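# Free jammed pouch from laminator and lay it flat

## Task

Pull the stuck laminating pouch free of the laminator and leave it lying flat, entirely on the table, with no part resting on or beneath the laminator and with a good margin from the laminator's power cord. The rollers stay locked unless the RELEASE key is being pressed and held. The laminator has to finish standing upright with all of it on the table. Finally open the grippers and move the arms away; anything held in place only by the robot at the end does not count.

## Robot and tools

Robot: two six-joint arms, left_arm and right_arm, each with a parallel two-finger gripper. They face each other across the table; left_arm's base is at (-0.127, +0.575, +0.097) m on the +y side, right_arm's at (-0.141, -0.555, +0.116) m. The arm names do not match image sides.

Scene frame: origin at the table centre, +z up, table surface at z = +0.020 m. Gripper frame: fingers extend along +x and close along y. The reported end_effector_position sits between the finger pads, roughly 3 to 4 cm short of the tips.

Job approach: the rollers only turn while RELEASE is held down, so one arm typically keeps the key pressed while the other grips the pouch and draws it out, then sets it flat on open table away from the cord. Keep the laminator upright, let go, and retract both arms.

The 14-number row (used by execute_actions and move): numbers in [-1, 1], first seven for left_arm, next seven for right_arm, each block ordered dx, dy, dz, rx, ry, rz, opening. Always send all 14, even if one arm is idle. dx to rz are offsets, not poses, expressed in that gripper's own axes, measured from its pose at the start of the action (for the first action of a call, the last pose a result reported). Scale: 1.0 equals 0.6 m of travel or 180 degrees; rx, ry, rz form a single rotation vector. Opening is absolute, not an offset: +1 is fully open (0.088 m), empty fingers touch near -0.80, and values down to -1 close no further. Allow at least 0.5 s for a full close.

execute_actions(actions): a list of actions run in order. Each action is up to 15 rows, one per 1/30 s step; if fewer, the last row is held for the rest of the 15 steps. Every row is relative to the action's start pose, not the row before. An empty list just returns state and images.

move(target, speed, blocking): target is one 14-number row as above, offsets from the pose in the latest result that shows one. Each gripper follows a straight line; all arms finish together, taking 0.5 to 10 s (stopping short if more is needed). speed is m/s, 0.002 to 0.5, default 0.25; rotation rate is capped at twice that in rad/s. Openings are applied at the start. Paths ignore obstacles and the other arm, and grippers can lag, drift, or exceed speed near full reach. Faster motion and targets placed deeper past a contact press harder. blocking=false returns after 0.5 s while motion continues; execute_actions and new moves are refused until a result shows the move ended, so use wait or stop first.

wait(seconds): 0 to 10; arms hold their last command, returns early if a running move ends. stop(): brakes a running move (needs room; fingers keep moving). zoom_image(camera, region): camera is cam_head_left, cam_head_right, cam_left_wrist or cam_right_wrist (all 504x504); region [x0, y0, x1, y1] in pixels from the top-left, at most 504 by 504. read_manual(section): returns licence text only ("licences"). finished_scene(scene): ends the current scene, given its number, once the robot has held the last command; it reports success and cannot be undone.

Controller behaviour: each step the commanded pose is clipped to within 70 mm and 16 degrees of the measured pose, then reached by damped IK with position favoured over orientation. After an action an arm goes no further than its last clipped pose, so large motions need several actions. Friction can leave the gripper short or tilted, especially at long reach; check pose after each move and correct tilt. For an arm that should stay put, send the offset back to its desired pose in a reply's first call and zeros afterwards. The simulation keeps running while you compose replies.

Reading results: the state line gives, per arm, position (m), quat_wxyz and velocities in the scene frame; printed positions can be off, more at long reach. "Hand target" is where the controller is currently driving the gripper. grip_measured is finger opening on the command scale; to hold something, command clearly below it (lower squeezes harder, about 34 N per pad max; fast closes hit harder). Readings may be offset up to about 1 mm. The move: line reports done, off_target, moving, held or fault, plus limits=paced (pose clipped) or limits=held (steps blocked; the arm may then jump faster). "pose unreachable" means the clearance check altered or blocked that arm's command. Joint torques are total drive output with offsets and noise.

Joint ranges (rad): waist -3.054 to 3.054, shoulder 0 to 3.142, elbow 0 to 2.356, wrist pitch and yaw -1.571 to 1.571, wrist roll -3.142 to 3.142. Load limits (N m): waist 16.8, shoulder 20.8, elbow 20.8, wrist pitch 5.49, wrist yaw 5.47, wrist roll 5.13, including held weight. Reaching a limit gives a TORQUE FAULT: the arm freezes 10 s and the rest of the call is skipped. Sustained loads heat motors: MOTOR HOT from 50 °C, OVER-TEMPERATURE FAULT at 95 °C, and if cooling fails the arm can lose power and go limp.

Avoid: knocking or dropping anything off the table (fails the job), tipping the laminator, arm-to-arm collisions (mounts included), slams, drops, slips and very hard pressing.

Each tool is called after "Request:" by a JSON object that holds its "api" and its "payload", one argument or row to a line.

## Session

Request:
{"api": "execute_actions", "payload": {
  "actions": []
}}

Scene clock: 0.00 s.
left_arm: end_effector_position=(+0.0490, +0.2042, +0.2632) grip_measured=+0.817 end_effector_quat_wxyz=(+0.180, +0.925, -0.270, -0.200) end_effector_velocity=(-0.000, +0.001, -0.001) end_effector_angular_velocity=(+0.002, +0.003, +0.006) | right_arm: end_effector_position=(-0.1432, -0.2561, +0.1246) grip_measured=+0.850 end_effector_quat_wxyz=(+0.627, -0.609, +0.054, +0.482) end_effector_velocity=(-0.000, +0.000, +0.001) end_effector_angular_velocity=(-0.004, +0.003, +0.006)
Joint positions: left_arm=[ 0.659  1.554  0.741  0.45  -0.696  2.428  0.079] | right_arm=[ 0.427  1.67   0.529  0.023  0.753 -0.279  0.081]
Joint velocities: left_arm=[-0.002 -0.002 -0.002 -0.007 -0.007 -0.007  0.   ] | right_arm=[-0.002 -0.007  0.002 -0.007 -0.007 -0.007 -0.   ]
Joint torques (N m, as the arm reports them, + toward a larger angle): no reading
Motor temperatures (°C, as the motors report them): left_arm=[18 20 20 20 20 18] | right_arm=[20 18 18 20 19 20]
Heat: left arm: hottest shoulder 20 °C (+0.0 °C/min); right arm: hottest waist 20 °C (+0.0 °C/min).
Hand target (left_arm): +0.049, +0.204, +0.263; +0.180, +0.925, -0.270, -0.200
Hand target (right_arm): -0.143, -0.256, +0.125; +0.627, -0.609, +0.054, +0.482

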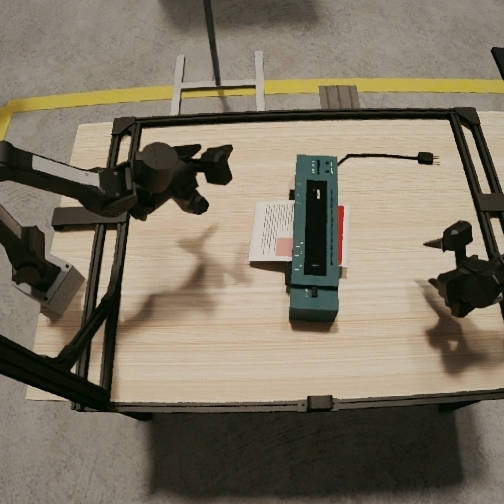

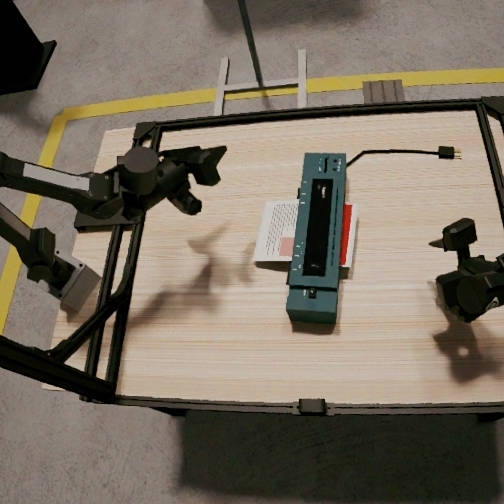

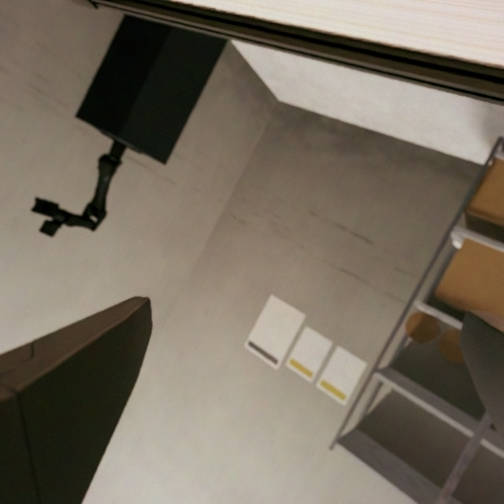

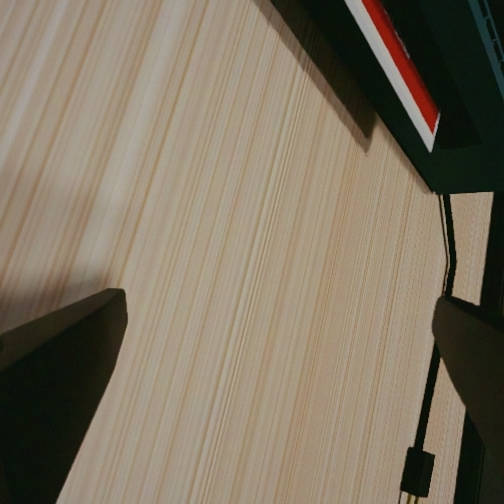

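Request:
{"api": "zoom_image", "payload": {
  "camera": "cam_head_left",
  "region": [230, 140, 410, 330]
}}

Region (230, 140, 410, 330) of cam_head_left's 504x504 image, scaled by 2.653, with more detail than that image has; it fills the left 477 columns of this view, and the rest is white.

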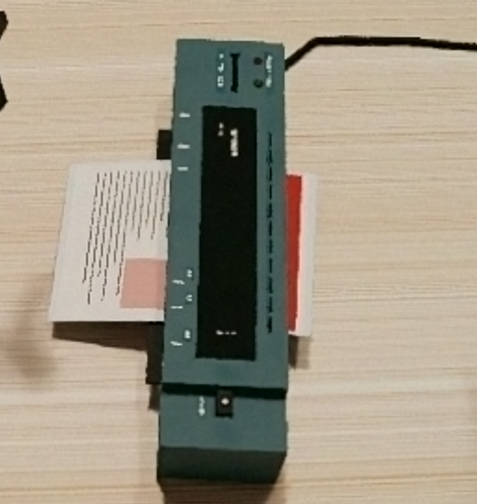

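Request:
{"api": "move", "payload": {
  "target": [0,0,0,-0.184,-0.293,0.033,0.2, 0.026,-0.17,0.246,0.136,0.148,0.232,-1]
}}

Scene clock: 3.60 s.
left_arm: end_effector_position=(+0.0462, +0.2064, +0.2618) grip_measured=+0.200 end_effector_quat_wxyz=(+0.298, +0.640, -0.304, -0.640) end_effector_velocity=(+0.001, +0.002, -0.001) end_effector_angular_velocity=(+0.009, +0.006, +0.012) | right_arm: end_effector_position=(-0.1445, -0.1074, +0.2311) grip_measured=-0.783 end_effector_quat_wxyz=(+0.502, -0.498, +0.497, +0.503) end_effector_velocity=(-0.004, -0.005, +0.003) end_effector_angular_velocity=(-0.022, +0.036, +0.005)
Joint positions: left_arm=[ 1.056  1.547  1.071 -0.313  0.456  1.994  0.049] | right_arm=[ 0.077  2.296  2.186 -1.45   0.     0.004  0.001]
Joint velocities: left_arm=[ 0.002 -0.002 -0.002 -0.007 -0.007 -0.007  0.   ] | right_arm=[-0.002  0.002  0.017 -0.037 -0.037 -0.007 -0.   ]
Joint torques (N m, as the arm reports them, + toward a larger angle): left_arm=[ 0.28 -5.35  7.89  1.36  0.36 -0.23] | right_arm=[-0.19 -8.74  5.61  0.1  -0.12  0.11]
Motor temperatures (°C, as the motors report them): left_arm=[18 21 21 21 20 18] | right_arm=[20 19 19 20 19 20]
Heat: left arm: hottest shoulder 21 °C (+0.0 °C/min); right arm: hottest waist 20 °C (+0.0 °C/min).
Hand target (left_arm): +0.049, +0.204, +0.263; +0.301, +0.639, -0.303, -0.640
Hand target (right_arm): -0.144, -0.106, +0.225; +0.499, -0.499, +0.502, +0.500
Off the commanded pose (left_arm): 0.004 m, 1 deg.
Off the commanded pose (right_arm): 0.007 m, 1 deg.
move: done

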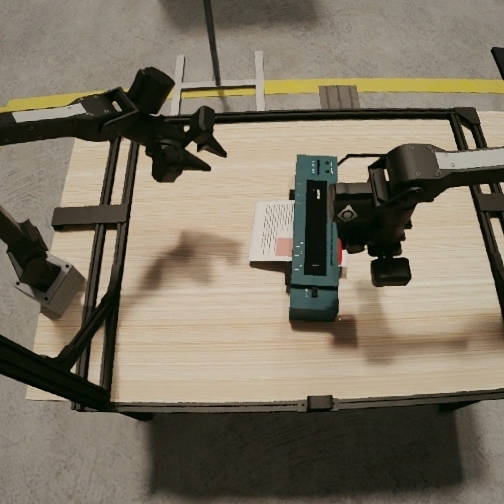

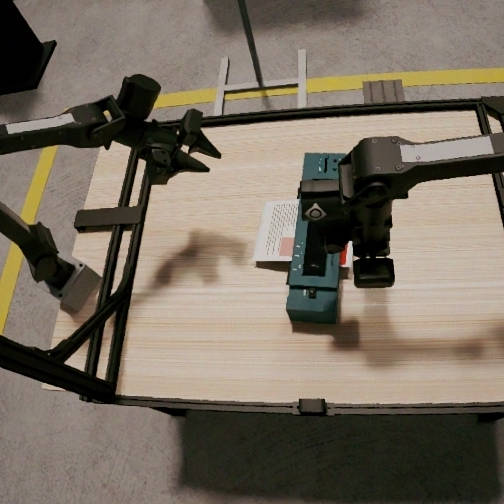

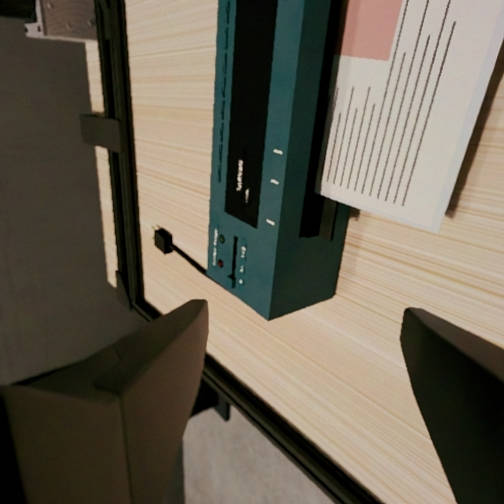

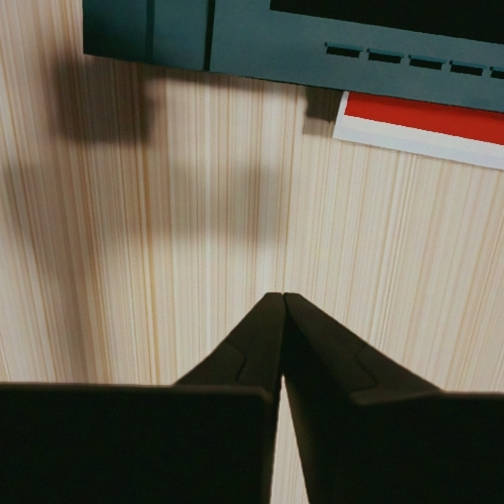

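Request:
{"api": "move", "payload": {
  "target": [0.098,-0.222,0.19,0,0,0,0.2, 0.083,0.05,0.067,0,-0.2,0,-1]
}}

Scene clock: 5.60 s.
left_arm: end_effector_position=(-0.0655, +0.2422, +0.1271) grip_measured=+0.200 end_effector_quat_wxyz=(+0.301, +0.640, -0.311, -0.635) end_effector_velocity=(-0.003, +0.003, -0.003) end_effector_angular_velocity=(+0.020, +0.016, -0.003) | right_arm: end_effector_position=(-0.1738, -0.0642, +0.1793) grip_measured=-0.783 end_effector_quat_wxyz=(+0.629, -0.319, +0.318, +0.633) end_effector_velocity=(+0.002, -0.001, -0.000) end_effector_angular_velocity=(+0.003, -0.010, -0.001)
Joint positions: left_arm=[0.732 1.565 0.407 0.464 0.217 1.765 0.049] | right_arm=[ 0.149  2.01   1.348 -0.274  0.042  0.059  0.001]
Joint velocities: left_arm=[-0.002 -0.002 -0.002 -0.022  0.007 -0.007  0.   ] | right_arm=[-0.002 -0.002 -0.007  0.007  0.007 -0.007 -0.   ]
Joint torques (N m, as the arm reports them, + toward a larger angle): left_arm=[-0.33 -3.74  3.54  1.81  0.02 -0.24] | right_arm=[  0.25 -10.7    4.06   1.13   0.17   0.12]
Motor temperatures (°C, as the motors report them): left_arm=[18 21 21 21 20 18] | right_arm=[20 20 19 20 19 20]
Heat: left arm: hottest shoulder 21 °C (+10.7 °C/min); right arm: hottest waist 20 °C (+0.0 °C/min).
Hand target (left_arm): -0.067, +0.246, +0.122; +0.298, +0.641, -0.304, -0.639
Hand target (right_arm): -0.174, -0.067, +0.181; +0.630, -0.319, +0.317, +0.633
Off the commanded pose (left_arm): 0.008 m, 1 deg.
Off the commanded pose (right_arm): 0.004 m, 0 deg.
move: done

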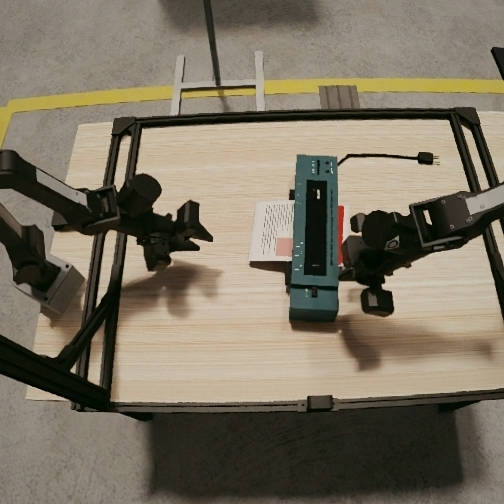

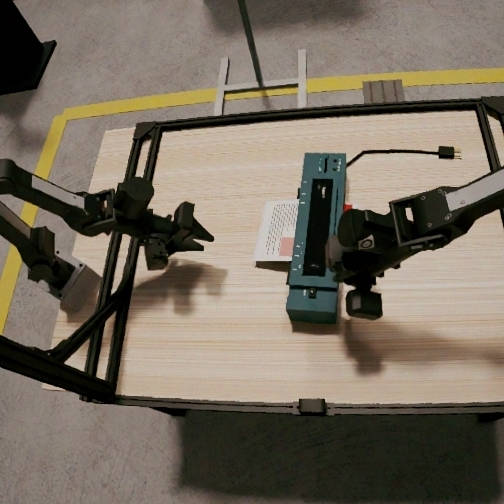

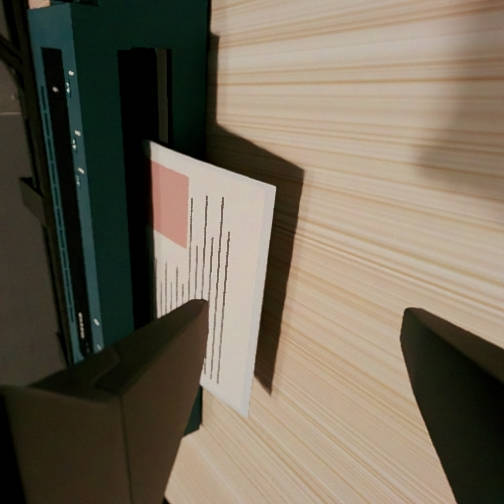

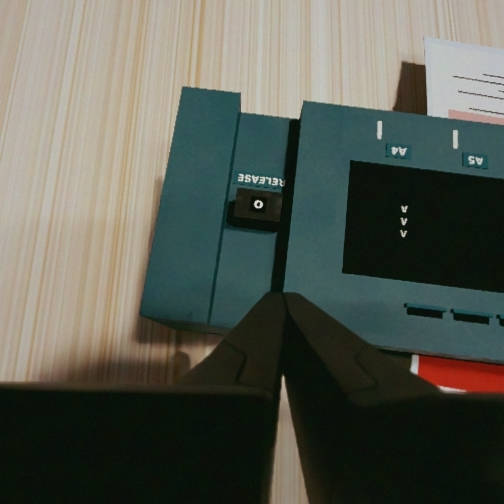

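Request:
{"api": "move", "payload": {
  "target": [0.12,0.015,0,0,0,0,0.2, 0.085,0.008,0,0,0,0,-1],
  "speed": 0.1
}}

Scene clock: 6.97 s.
left_arm: end_effector_position=(-0.0653, +0.1828, +0.0905) grip_measured=+0.200 end_effector_quat_wxyz=(+0.300, +0.641, -0.312, -0.634) end_effector_velocity=(-0.000, +0.001, -0.003) end_effector_angular_velocity=(+0.018, -0.006, -0.001) | right_arm: end_effector_position=(-0.1771, -0.0355, +0.1437) grip_measured=-0.783 end_effector_quat_wxyz=(+0.630, -0.317, +0.316, +0.635) end_effector_velocity=(+0.000, +0.003, +0.004) end_effector_angular_velocity=(+0.006, +0.005, +0.023)
Joint positions: left_arm=[0.675 1.915 0.6   0.627 0.173 1.731 0.049] | right_arm=[ 0.15   2.166  1.432 -0.196  0.042  0.061  0.001]
Joint velocities: left_arm=[-0.002  0.002  0.007 -0.022 -0.007  0.007  0.   ] | right_arm=[-0.007 -0.002  0.012 -0.007 -0.022 -0.022  0.   ]
Joint torques (N m, as the arm reports them, + toward a larger angle): left_arm=[-0.29 -5.56  4.68  1.81 -0.01 -0.2 ] | right_arm=[ 0.32 -8.43  5.9   1.13  0.15  0.12]
Motor temperatures (°C, as the motors report them): left_arm=[18 21 21 21 20 18] | right_arm=[20 21 19 20 19 20]
Heat: left arm: hottest shoulder 21 °C (+8.6 °C/min); right arm: hottest shoulder 21 °C (+8.6 °C/min).
Hand target (left_arm): -0.066, +0.180, +0.090; +0.301, +0.640, -0.312, -0.634
Hand target (right_arm): -0.179, -0.034, +0.139; +0.629, -0.319, +0.318, +0.633
Off the commanded pose (left_arm): 0.003 m, 0 deg.
Off the commanded pose (right_arm): 0.006 m, 0 deg.
move: done

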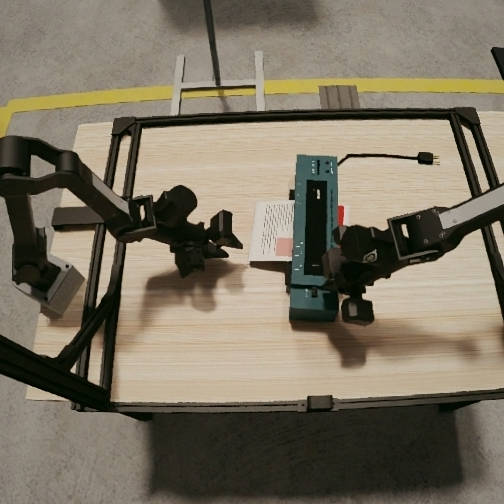

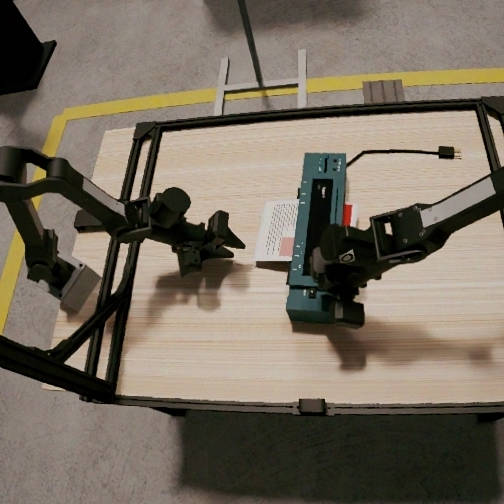

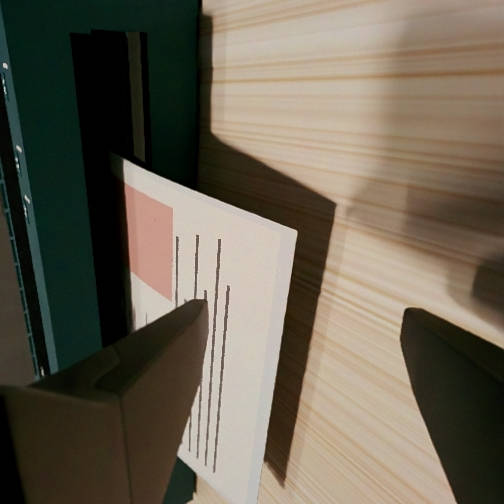

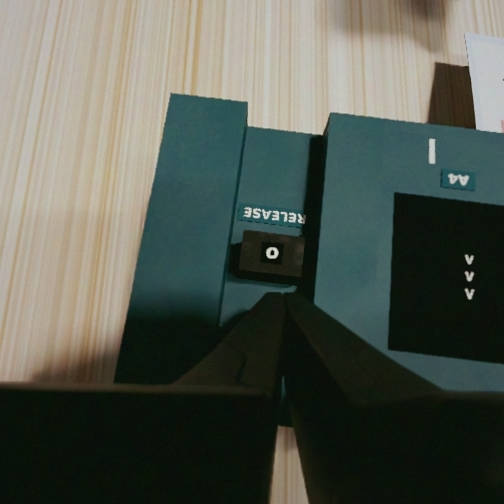

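Request:
{"api": "move", "payload": {
  "target": [0.03,0,-0.07,0,0,0,0.2, 0.015,0.003,0.018,0,0,0,-1],
  "speed": 0.05
}}

Scene clock: 8.43 s.
left_arm: end_effector_position=(-0.0248, +0.1699, +0.0815) grip_measured=+0.200 end_effector_quat_wxyz=(+0.302, +0.640, -0.312, -0.634) end_effector_velocity=(-0.002, +0.000, -0.002) end_effector_angular_velocity=(+0.014, +0.016, -0.003) | right_arm: end_effector_position=(-0.1781, -0.0225, +0.1500) grip_measured=-0.783 end_effector_quat_wxyz=(+0.631, -0.313, +0.313, +0.637) end_effector_velocity=(-0.002, -0.005, -0.005) end_effector_angular_velocity=(-0.027, -0.001, +0.013)
Joint positions: left_arm=[0.795 2.008 0.699 0.606 0.264 1.806 0.049] | right_arm=[ 0.15   2.195  1.502 -0.224  0.042  0.061  0.001]
Joint velocities: left_arm=[-0.002  0.002  0.007 -0.022  0.007 -0.007 -0.   ] | right_arm=[ 0.002  0.002 -0.002 -0.022 -0.007 -0.007 -0.   ]
Joint torques (N m, as the arm reports them, + toward a larger angle): left_arm=[ 0.19 -6.2   4.88  1.49  0.25  0.24] | right_arm=[ 0.13 -8.55  6.02  0.96  0.07  0.06]
Motor temperatures (°C, as the motors report them): left_arm=[18 21 21 22 20 18] | right_arm=[20 21 19 20 19 20]
Heat: left arm: hottest wrist pitch 22 °C (+14.2 °C/min); right arm: hottest shoulder 21 °C (+7.1 °C/min).
Hand target (left_arm): -0.024, +0.168, +0.080; +0.300, +0.640, -0.312, -0.635
Hand target (right_arm): -0.179, -0.021, +0.143; +0.630, -0.317, +0.316, +0.635
Off the commanded pose (left_arm): 0.003 m, 0 deg.
Off the commanded pose (right_arm): 0.007 m, 1 deg.
move: done

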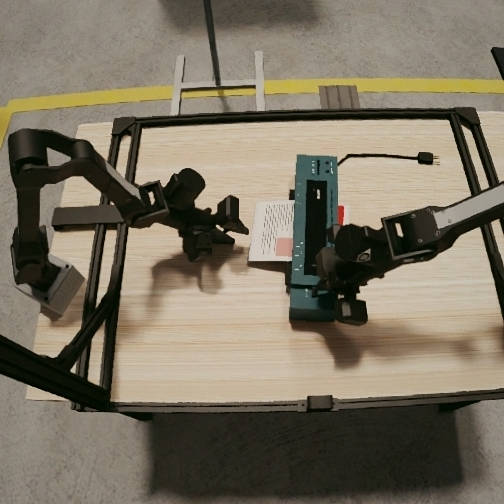

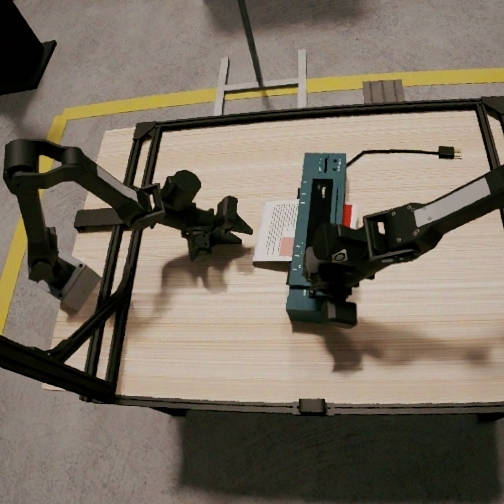

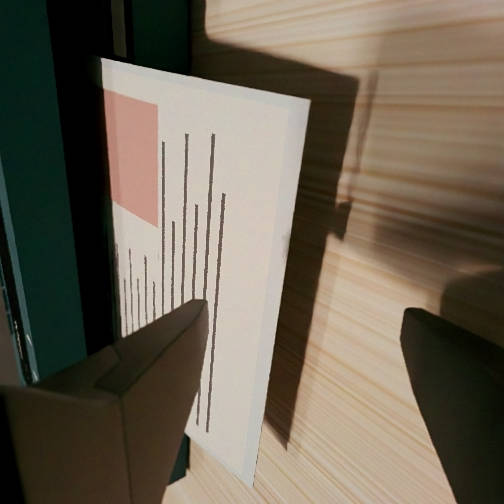

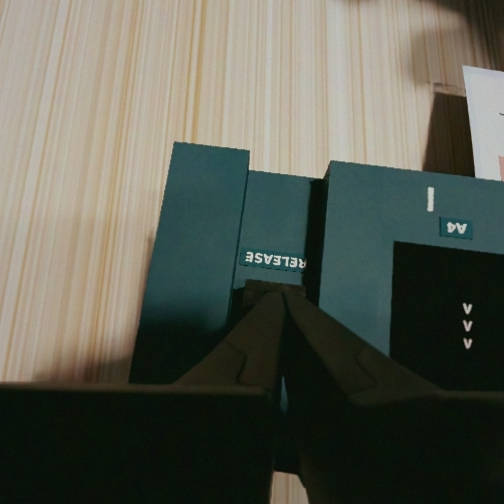

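Request:
{"api": "move", "payload": {
  "target": [0.047,0.022,0,0,0,0,0.2, 0.04,0,-0.027,0,0,0,-1],
  "speed": 0.04
}}

Scene clock: 9.67 s.
left_arm: end_effector_position=(-0.0246, +0.1416, +0.0769) grip_measured=+0.200 end_effector_quat_wxyz=(+0.302, +0.640, -0.315, -0.633) end_effector_velocity=(-0.001, +0.001, -0.002) end_effector_angular_velocity=(+0.021, -0.002, +0.014) | right_arm: end_effector_position=(-0.1787, -0.0153, +0.1384) grip_measured=-0.783 end_effector_quat_wxyz=(+0.637, -0.300, +0.302, +0.643) end_effector_velocity=(-0.002, -0.002, -0.001) end_effector_angular_velocity=(-0.009, +0.012, +0.017)
Joint positions: left_arm=[0.767 2.088 0.812 0.582 0.244 1.791 0.049] | right_arm=[ 0.15   2.227  1.484 -0.137  0.042  0.061  0.001]
Joint velocities: left_arm=[-0.007 -0.002  0.002 -0.022 -0.022 -0.007 -0.   ] | right_arm=[-0.002 -0.002 -0.002 -0.007 -0.022 -0.007 -0.   ]
Joint torques (N m, as the arm reports them, + toward a larger angle): left_arm=[-0.21 -6.65  5.22  1.5   0.04 -0.24] | right_arm=[-0.01 -8.09  4.    1.11  0.03  0.01]
Motor temperatures (°C, as the motors report them): left_arm=[18 22 21 22 20 18] | right_arm=[20 22 19 20 19 20]
Heat: left arm: hottest shoulder 22 °C (+12.4 °C/min); right arm: hottest shoulder 22 °C (+12.4 °C/min).
Hand target (left_arm): -0.025, +0.140, +0.074; +0.302, +0.640, -0.312, -0.634
Hand target (right_arm): -0.178, -0.021, +0.121; +0.631, -0.313, +0.313, +0.637
Off the commanded pose (left_arm): 0.003 m, 0 deg.
Off the commanded pose (right_arm): 0.018 m, 2 deg.
move: off_target (right_arm)

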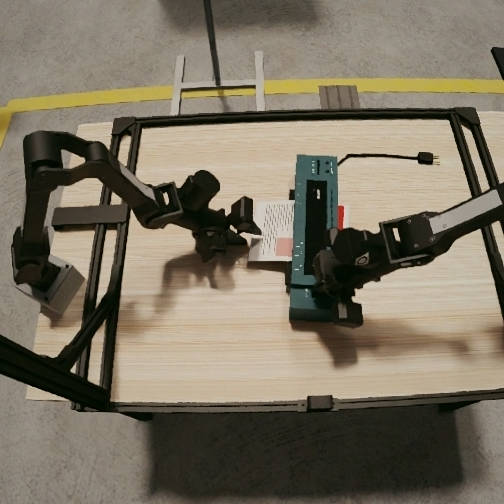

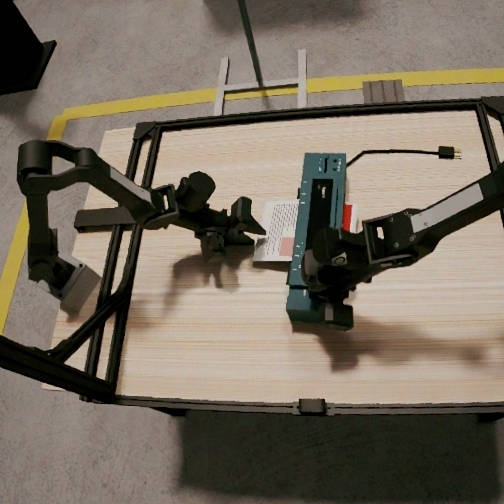

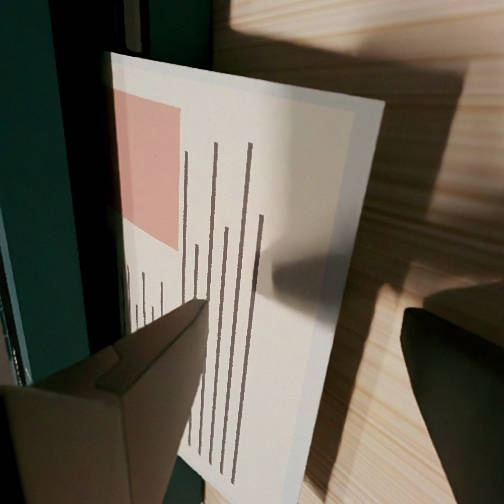

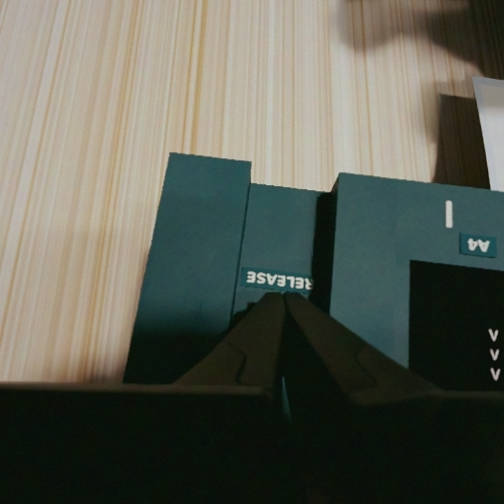

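Request:
{"api": "move", "payload": {
  "target": [0.035,0,0,0,0,0,0.2, 0.015,0,-0.036,0,0.01,0,-1],
  "speed": 0.04
}}

Scene clock: 10.73 s.
left_arm: end_effector_position=(-0.0223, +0.1230, +0.0784) grip_measured=+0.200 end_effector_quat_wxyz=(+0.311, +0.638, -0.325, -0.625) end_effector_velocity=(+0.001, +0.004, -0.004) end_effector_angular_velocity=(+0.022, +0.008, +0.013) | right_arm: end_effector_position=(-0.1787, -0.0158, +0.1352) grip_measured=-0.783 end_effector_quat_wxyz=(+0.639, -0.295, +0.297, +0.646) end_effector_velocity=(-0.002, -0.003, -0.002) end_effector_angular_velocity=(-0.013, -0.000, +0.013)
Joint positions: left_arm=[0.757 2.134 0.875 0.6   0.237 1.781 0.049] | right_arm=[ 0.15   2.227  1.458 -0.096  0.042  0.061  0.001]
Joint velocities: left_arm=[ 0.002 -0.002 -0.002 -0.022 -0.007 -0.007 -0.   ] | right_arm=[ 0.002 -0.002 -0.007 -0.007 -0.007 -0.007 -0.   ]
Joint torques (N m, as the arm reports them, + toward a larger angle): left_arm=[-0.39 -4.75  4.57  1.43 -0.01 -0.02] | right_arm=[ 0.11 -9.25  2.74  0.63 -0.01  0.1 ]
Motor temperatures (°C, as the motors report them): left_arm=[18 22 21 22 20 18] | right_arm=[20 22 20 20 19 20]
Heat: left arm: hottest shoulder 22 °C (+11.2 °C/min); right arm: hottest shoulder 22 °C (+11.2 °C/min).
Hand target (left_arm): -0.025, +0.126, +0.064; +0.302, +0.640, -0.315, -0.632
Hand target (right_arm): -0.179, -0.026, +0.118; +0.632, -0.310, +0.312, +0.638
Off the commanded pose (left_arm): 0.015 m, 2 deg.
Off the commanded pose (right_arm): 0.020 m, 3 deg.
move: off_target (left_arm, right_arm)

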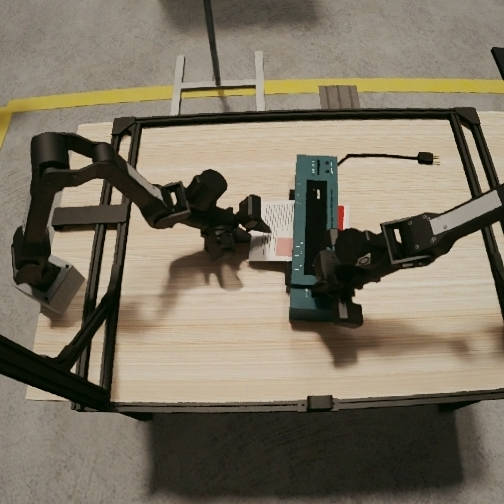

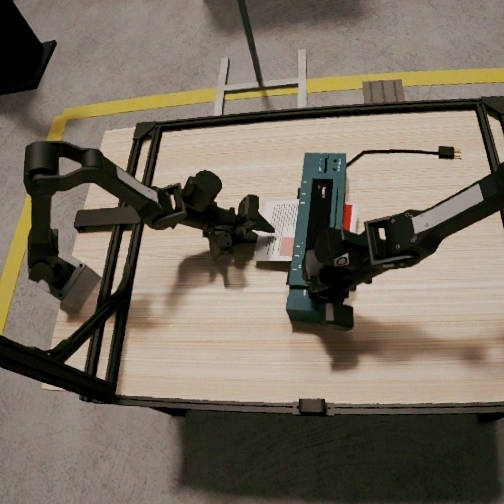

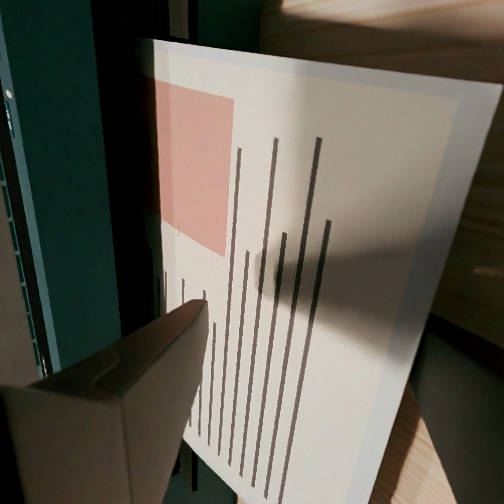

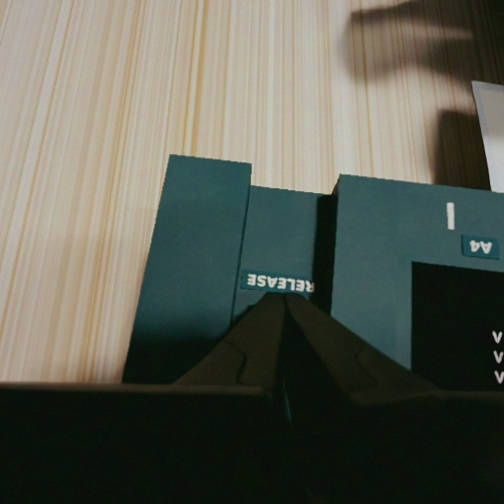

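Body hits the table; lower finger is under the sheet. Close, then pull a bit.

Request:
{"api": "move", "payload": {
  "target": [0,0,0,0,0,0,-1, 0.015,0,-0.03,0,0,0,-1],
  "speed": 0.04
}}

Request:
{"api": "move", "payload": {
  "target": [-0.068,-0.047,0,0,0,0,-1, 0.015,0,-0.03,0,0,0,-1],
  "speed": 0.04
}}

Scene clock: 11.67 s.
left_arm: end_effector_position=(-0.0229, +0.1206, +0.0820) grip_measured=-0.793 end_effector_quat_wxyz=(+0.309, +0.638, -0.336, -0.620) end_effector_velocity=(+0.001, -0.003, +0.004) end_effector_angular_velocity=(-0.017, -0.025, +0.006) | right_arm: end_effector_position=(-0.1787, -0.0150, +0.1317) grip_measured=-0.783 end_effector_quat_wxyz=(+0.644, -0.281, +0.286, +0.652) end_effector_velocity=(+0.000, -0.001, -0.000) end_effector_angular_velocity=(+0.002, +0.001, +0.008)
Joint positions: left_arm=[0.755 2.131 0.877 0.609 0.24  1.797 0.   ] | right_arm=[ 0.15   2.227  1.416 -0.016  0.042  0.061  0.001]
Joint velocities: left_arm=[-0.007 -0.002 -0.002  0.022 -0.022  0.007 -0.   ] | right_arm=[-0.002 -0.002 -0.007  0.007 -0.007 -0.007  0.   ]
Joint torques (N m, as the arm reports them, + toward a larger angle): left_arm=[ 0.14 -8.2   3.96  1.01  0.05 -0.68] | right_arm=[ 0.12 -9.25  2.95  0.86  0.06  0.05]
Motor temperatures (°C, as the motors report them): left_arm=[18 22 21 22 20 18] | right_arm=[20 22 20 20 19 20]
Heat: left arm: hottest shoulder 22 °C (+10.3 °C/min); right arm: hottest shoulder 22 °C (+10.3 °C/min).
Hand target (left_arm): -0.022, +0.123, +0.078; +0.311, +0.638, -0.325, -0.625
Hand target (right_arm): -0.179, -0.024, +0.117; +0.639, -0.295, +0.297, +0.646
Off the commanded pose (left_arm): 0.004 m, 1 deg.
Off the commanded pose (right_arm): 0.017 m, 2 deg.
move: off_target (right_arm)

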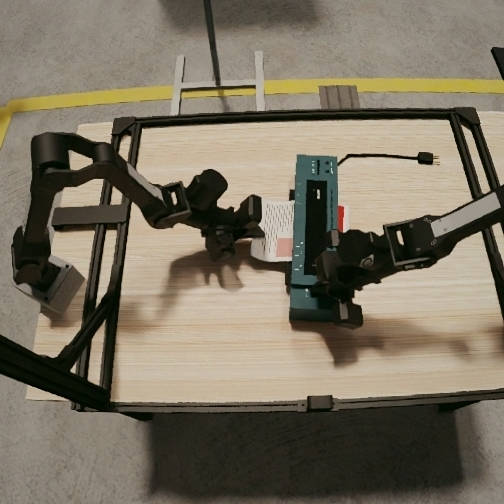

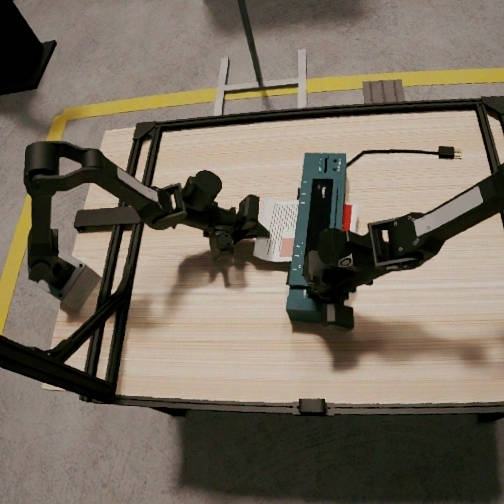

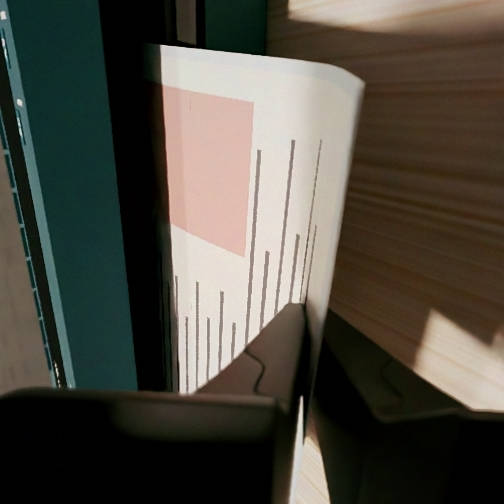

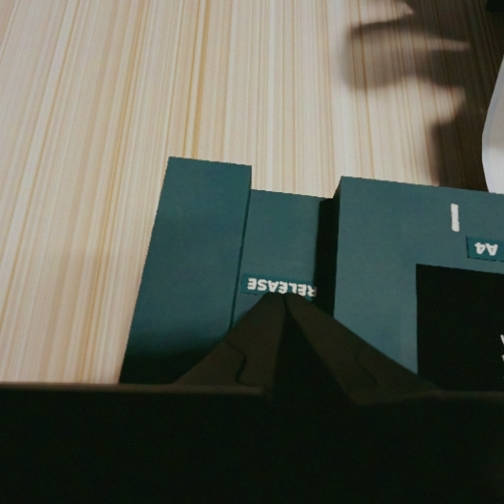

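Scene clock: 13.27 s.
left_arm: end_effector_position=(-0.0244, +0.1547, +0.0956) grip_measured=-0.810 end_effector_quat_wxyz=(+0.316, +0.631, -0.359, -0.610) end_effector_velocity=(-0.002, +0.005, -0.005) end_effector_angular_velocity=(+0.024, +0.007, -0.008) | right_arm: end_effector_position=(-0.1792, -0.0164, +0.1266) grip_measured=-0.783 end_effector_quat_wxyz=(+0.647, -0.270, +0.277, +0.657) end_effector_velocity=(+0.000, -0.002, -0.001) end_effector_angular_velocity=(-0.008, -0.001, +0.008)
Joint positions: left_arm=[0.791 2.027 0.709 0.716 0.286 1.829 0.   ] | right_arm=[0.151 2.228 1.371 0.062 0.041 0.061 0.001]
Joint velocities: left_arm=[ 0.002 -0.002 -0.007 -0.022  0.007  0.007  0.   ] | right_arm=[-0.002 -0.002 -0.002 -0.007 -0.007 -0.007  0.   ]
Joint torques (N m, as the arm reports them, + toward a larger angle): left_arm=[ 1.1  -7.6   0.17  0.46  0.   -0.04] | right_arm=[ 0.07 -8.68  3.78  1.08  0.11  0.05]
Motor temperatures (°C, as the motors report them): left_arm=[18 23 21 22 20 18] | right_arm=[20 23 20 20 19 20]
Heat: left arm: hottest shoulder 23 °C (+13.6 °C/min); right arm: hottest shoulder 23 °C (+13.6 °C/min).
Hand target (left_arm): -0.022, +0.170, +0.083; +0.309, +0.638, -0.336, -0.620
Hand target (right_arm): -0.179, -0.022, +0.113; +0.644, -0.282, +0.286, +0.652
Off the commanded pose (left_arm): 0.020 m, 3 deg.
Off the commanded pose (right_arm): 0.015 m, 2 deg.
move: off_target (left_arm, right_arm)

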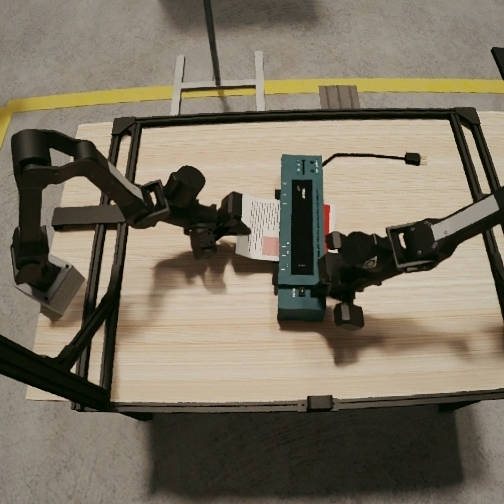

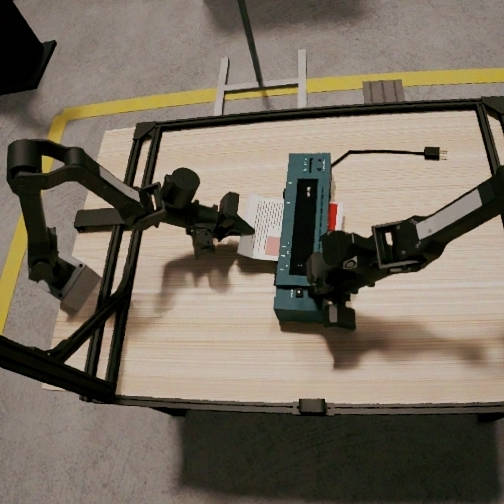

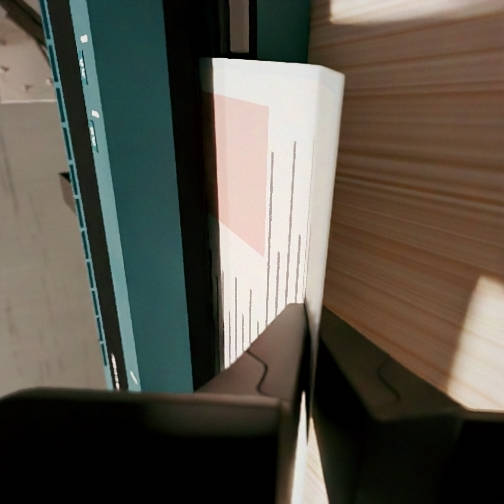

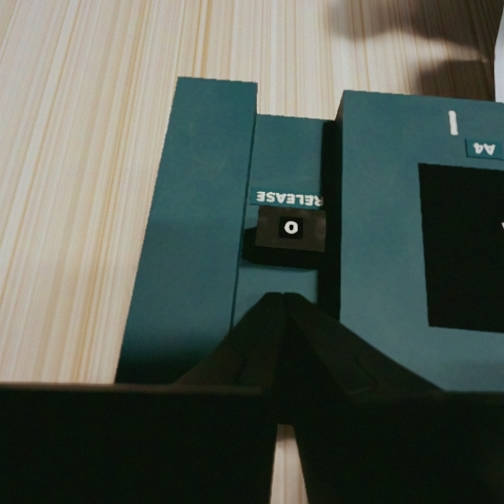

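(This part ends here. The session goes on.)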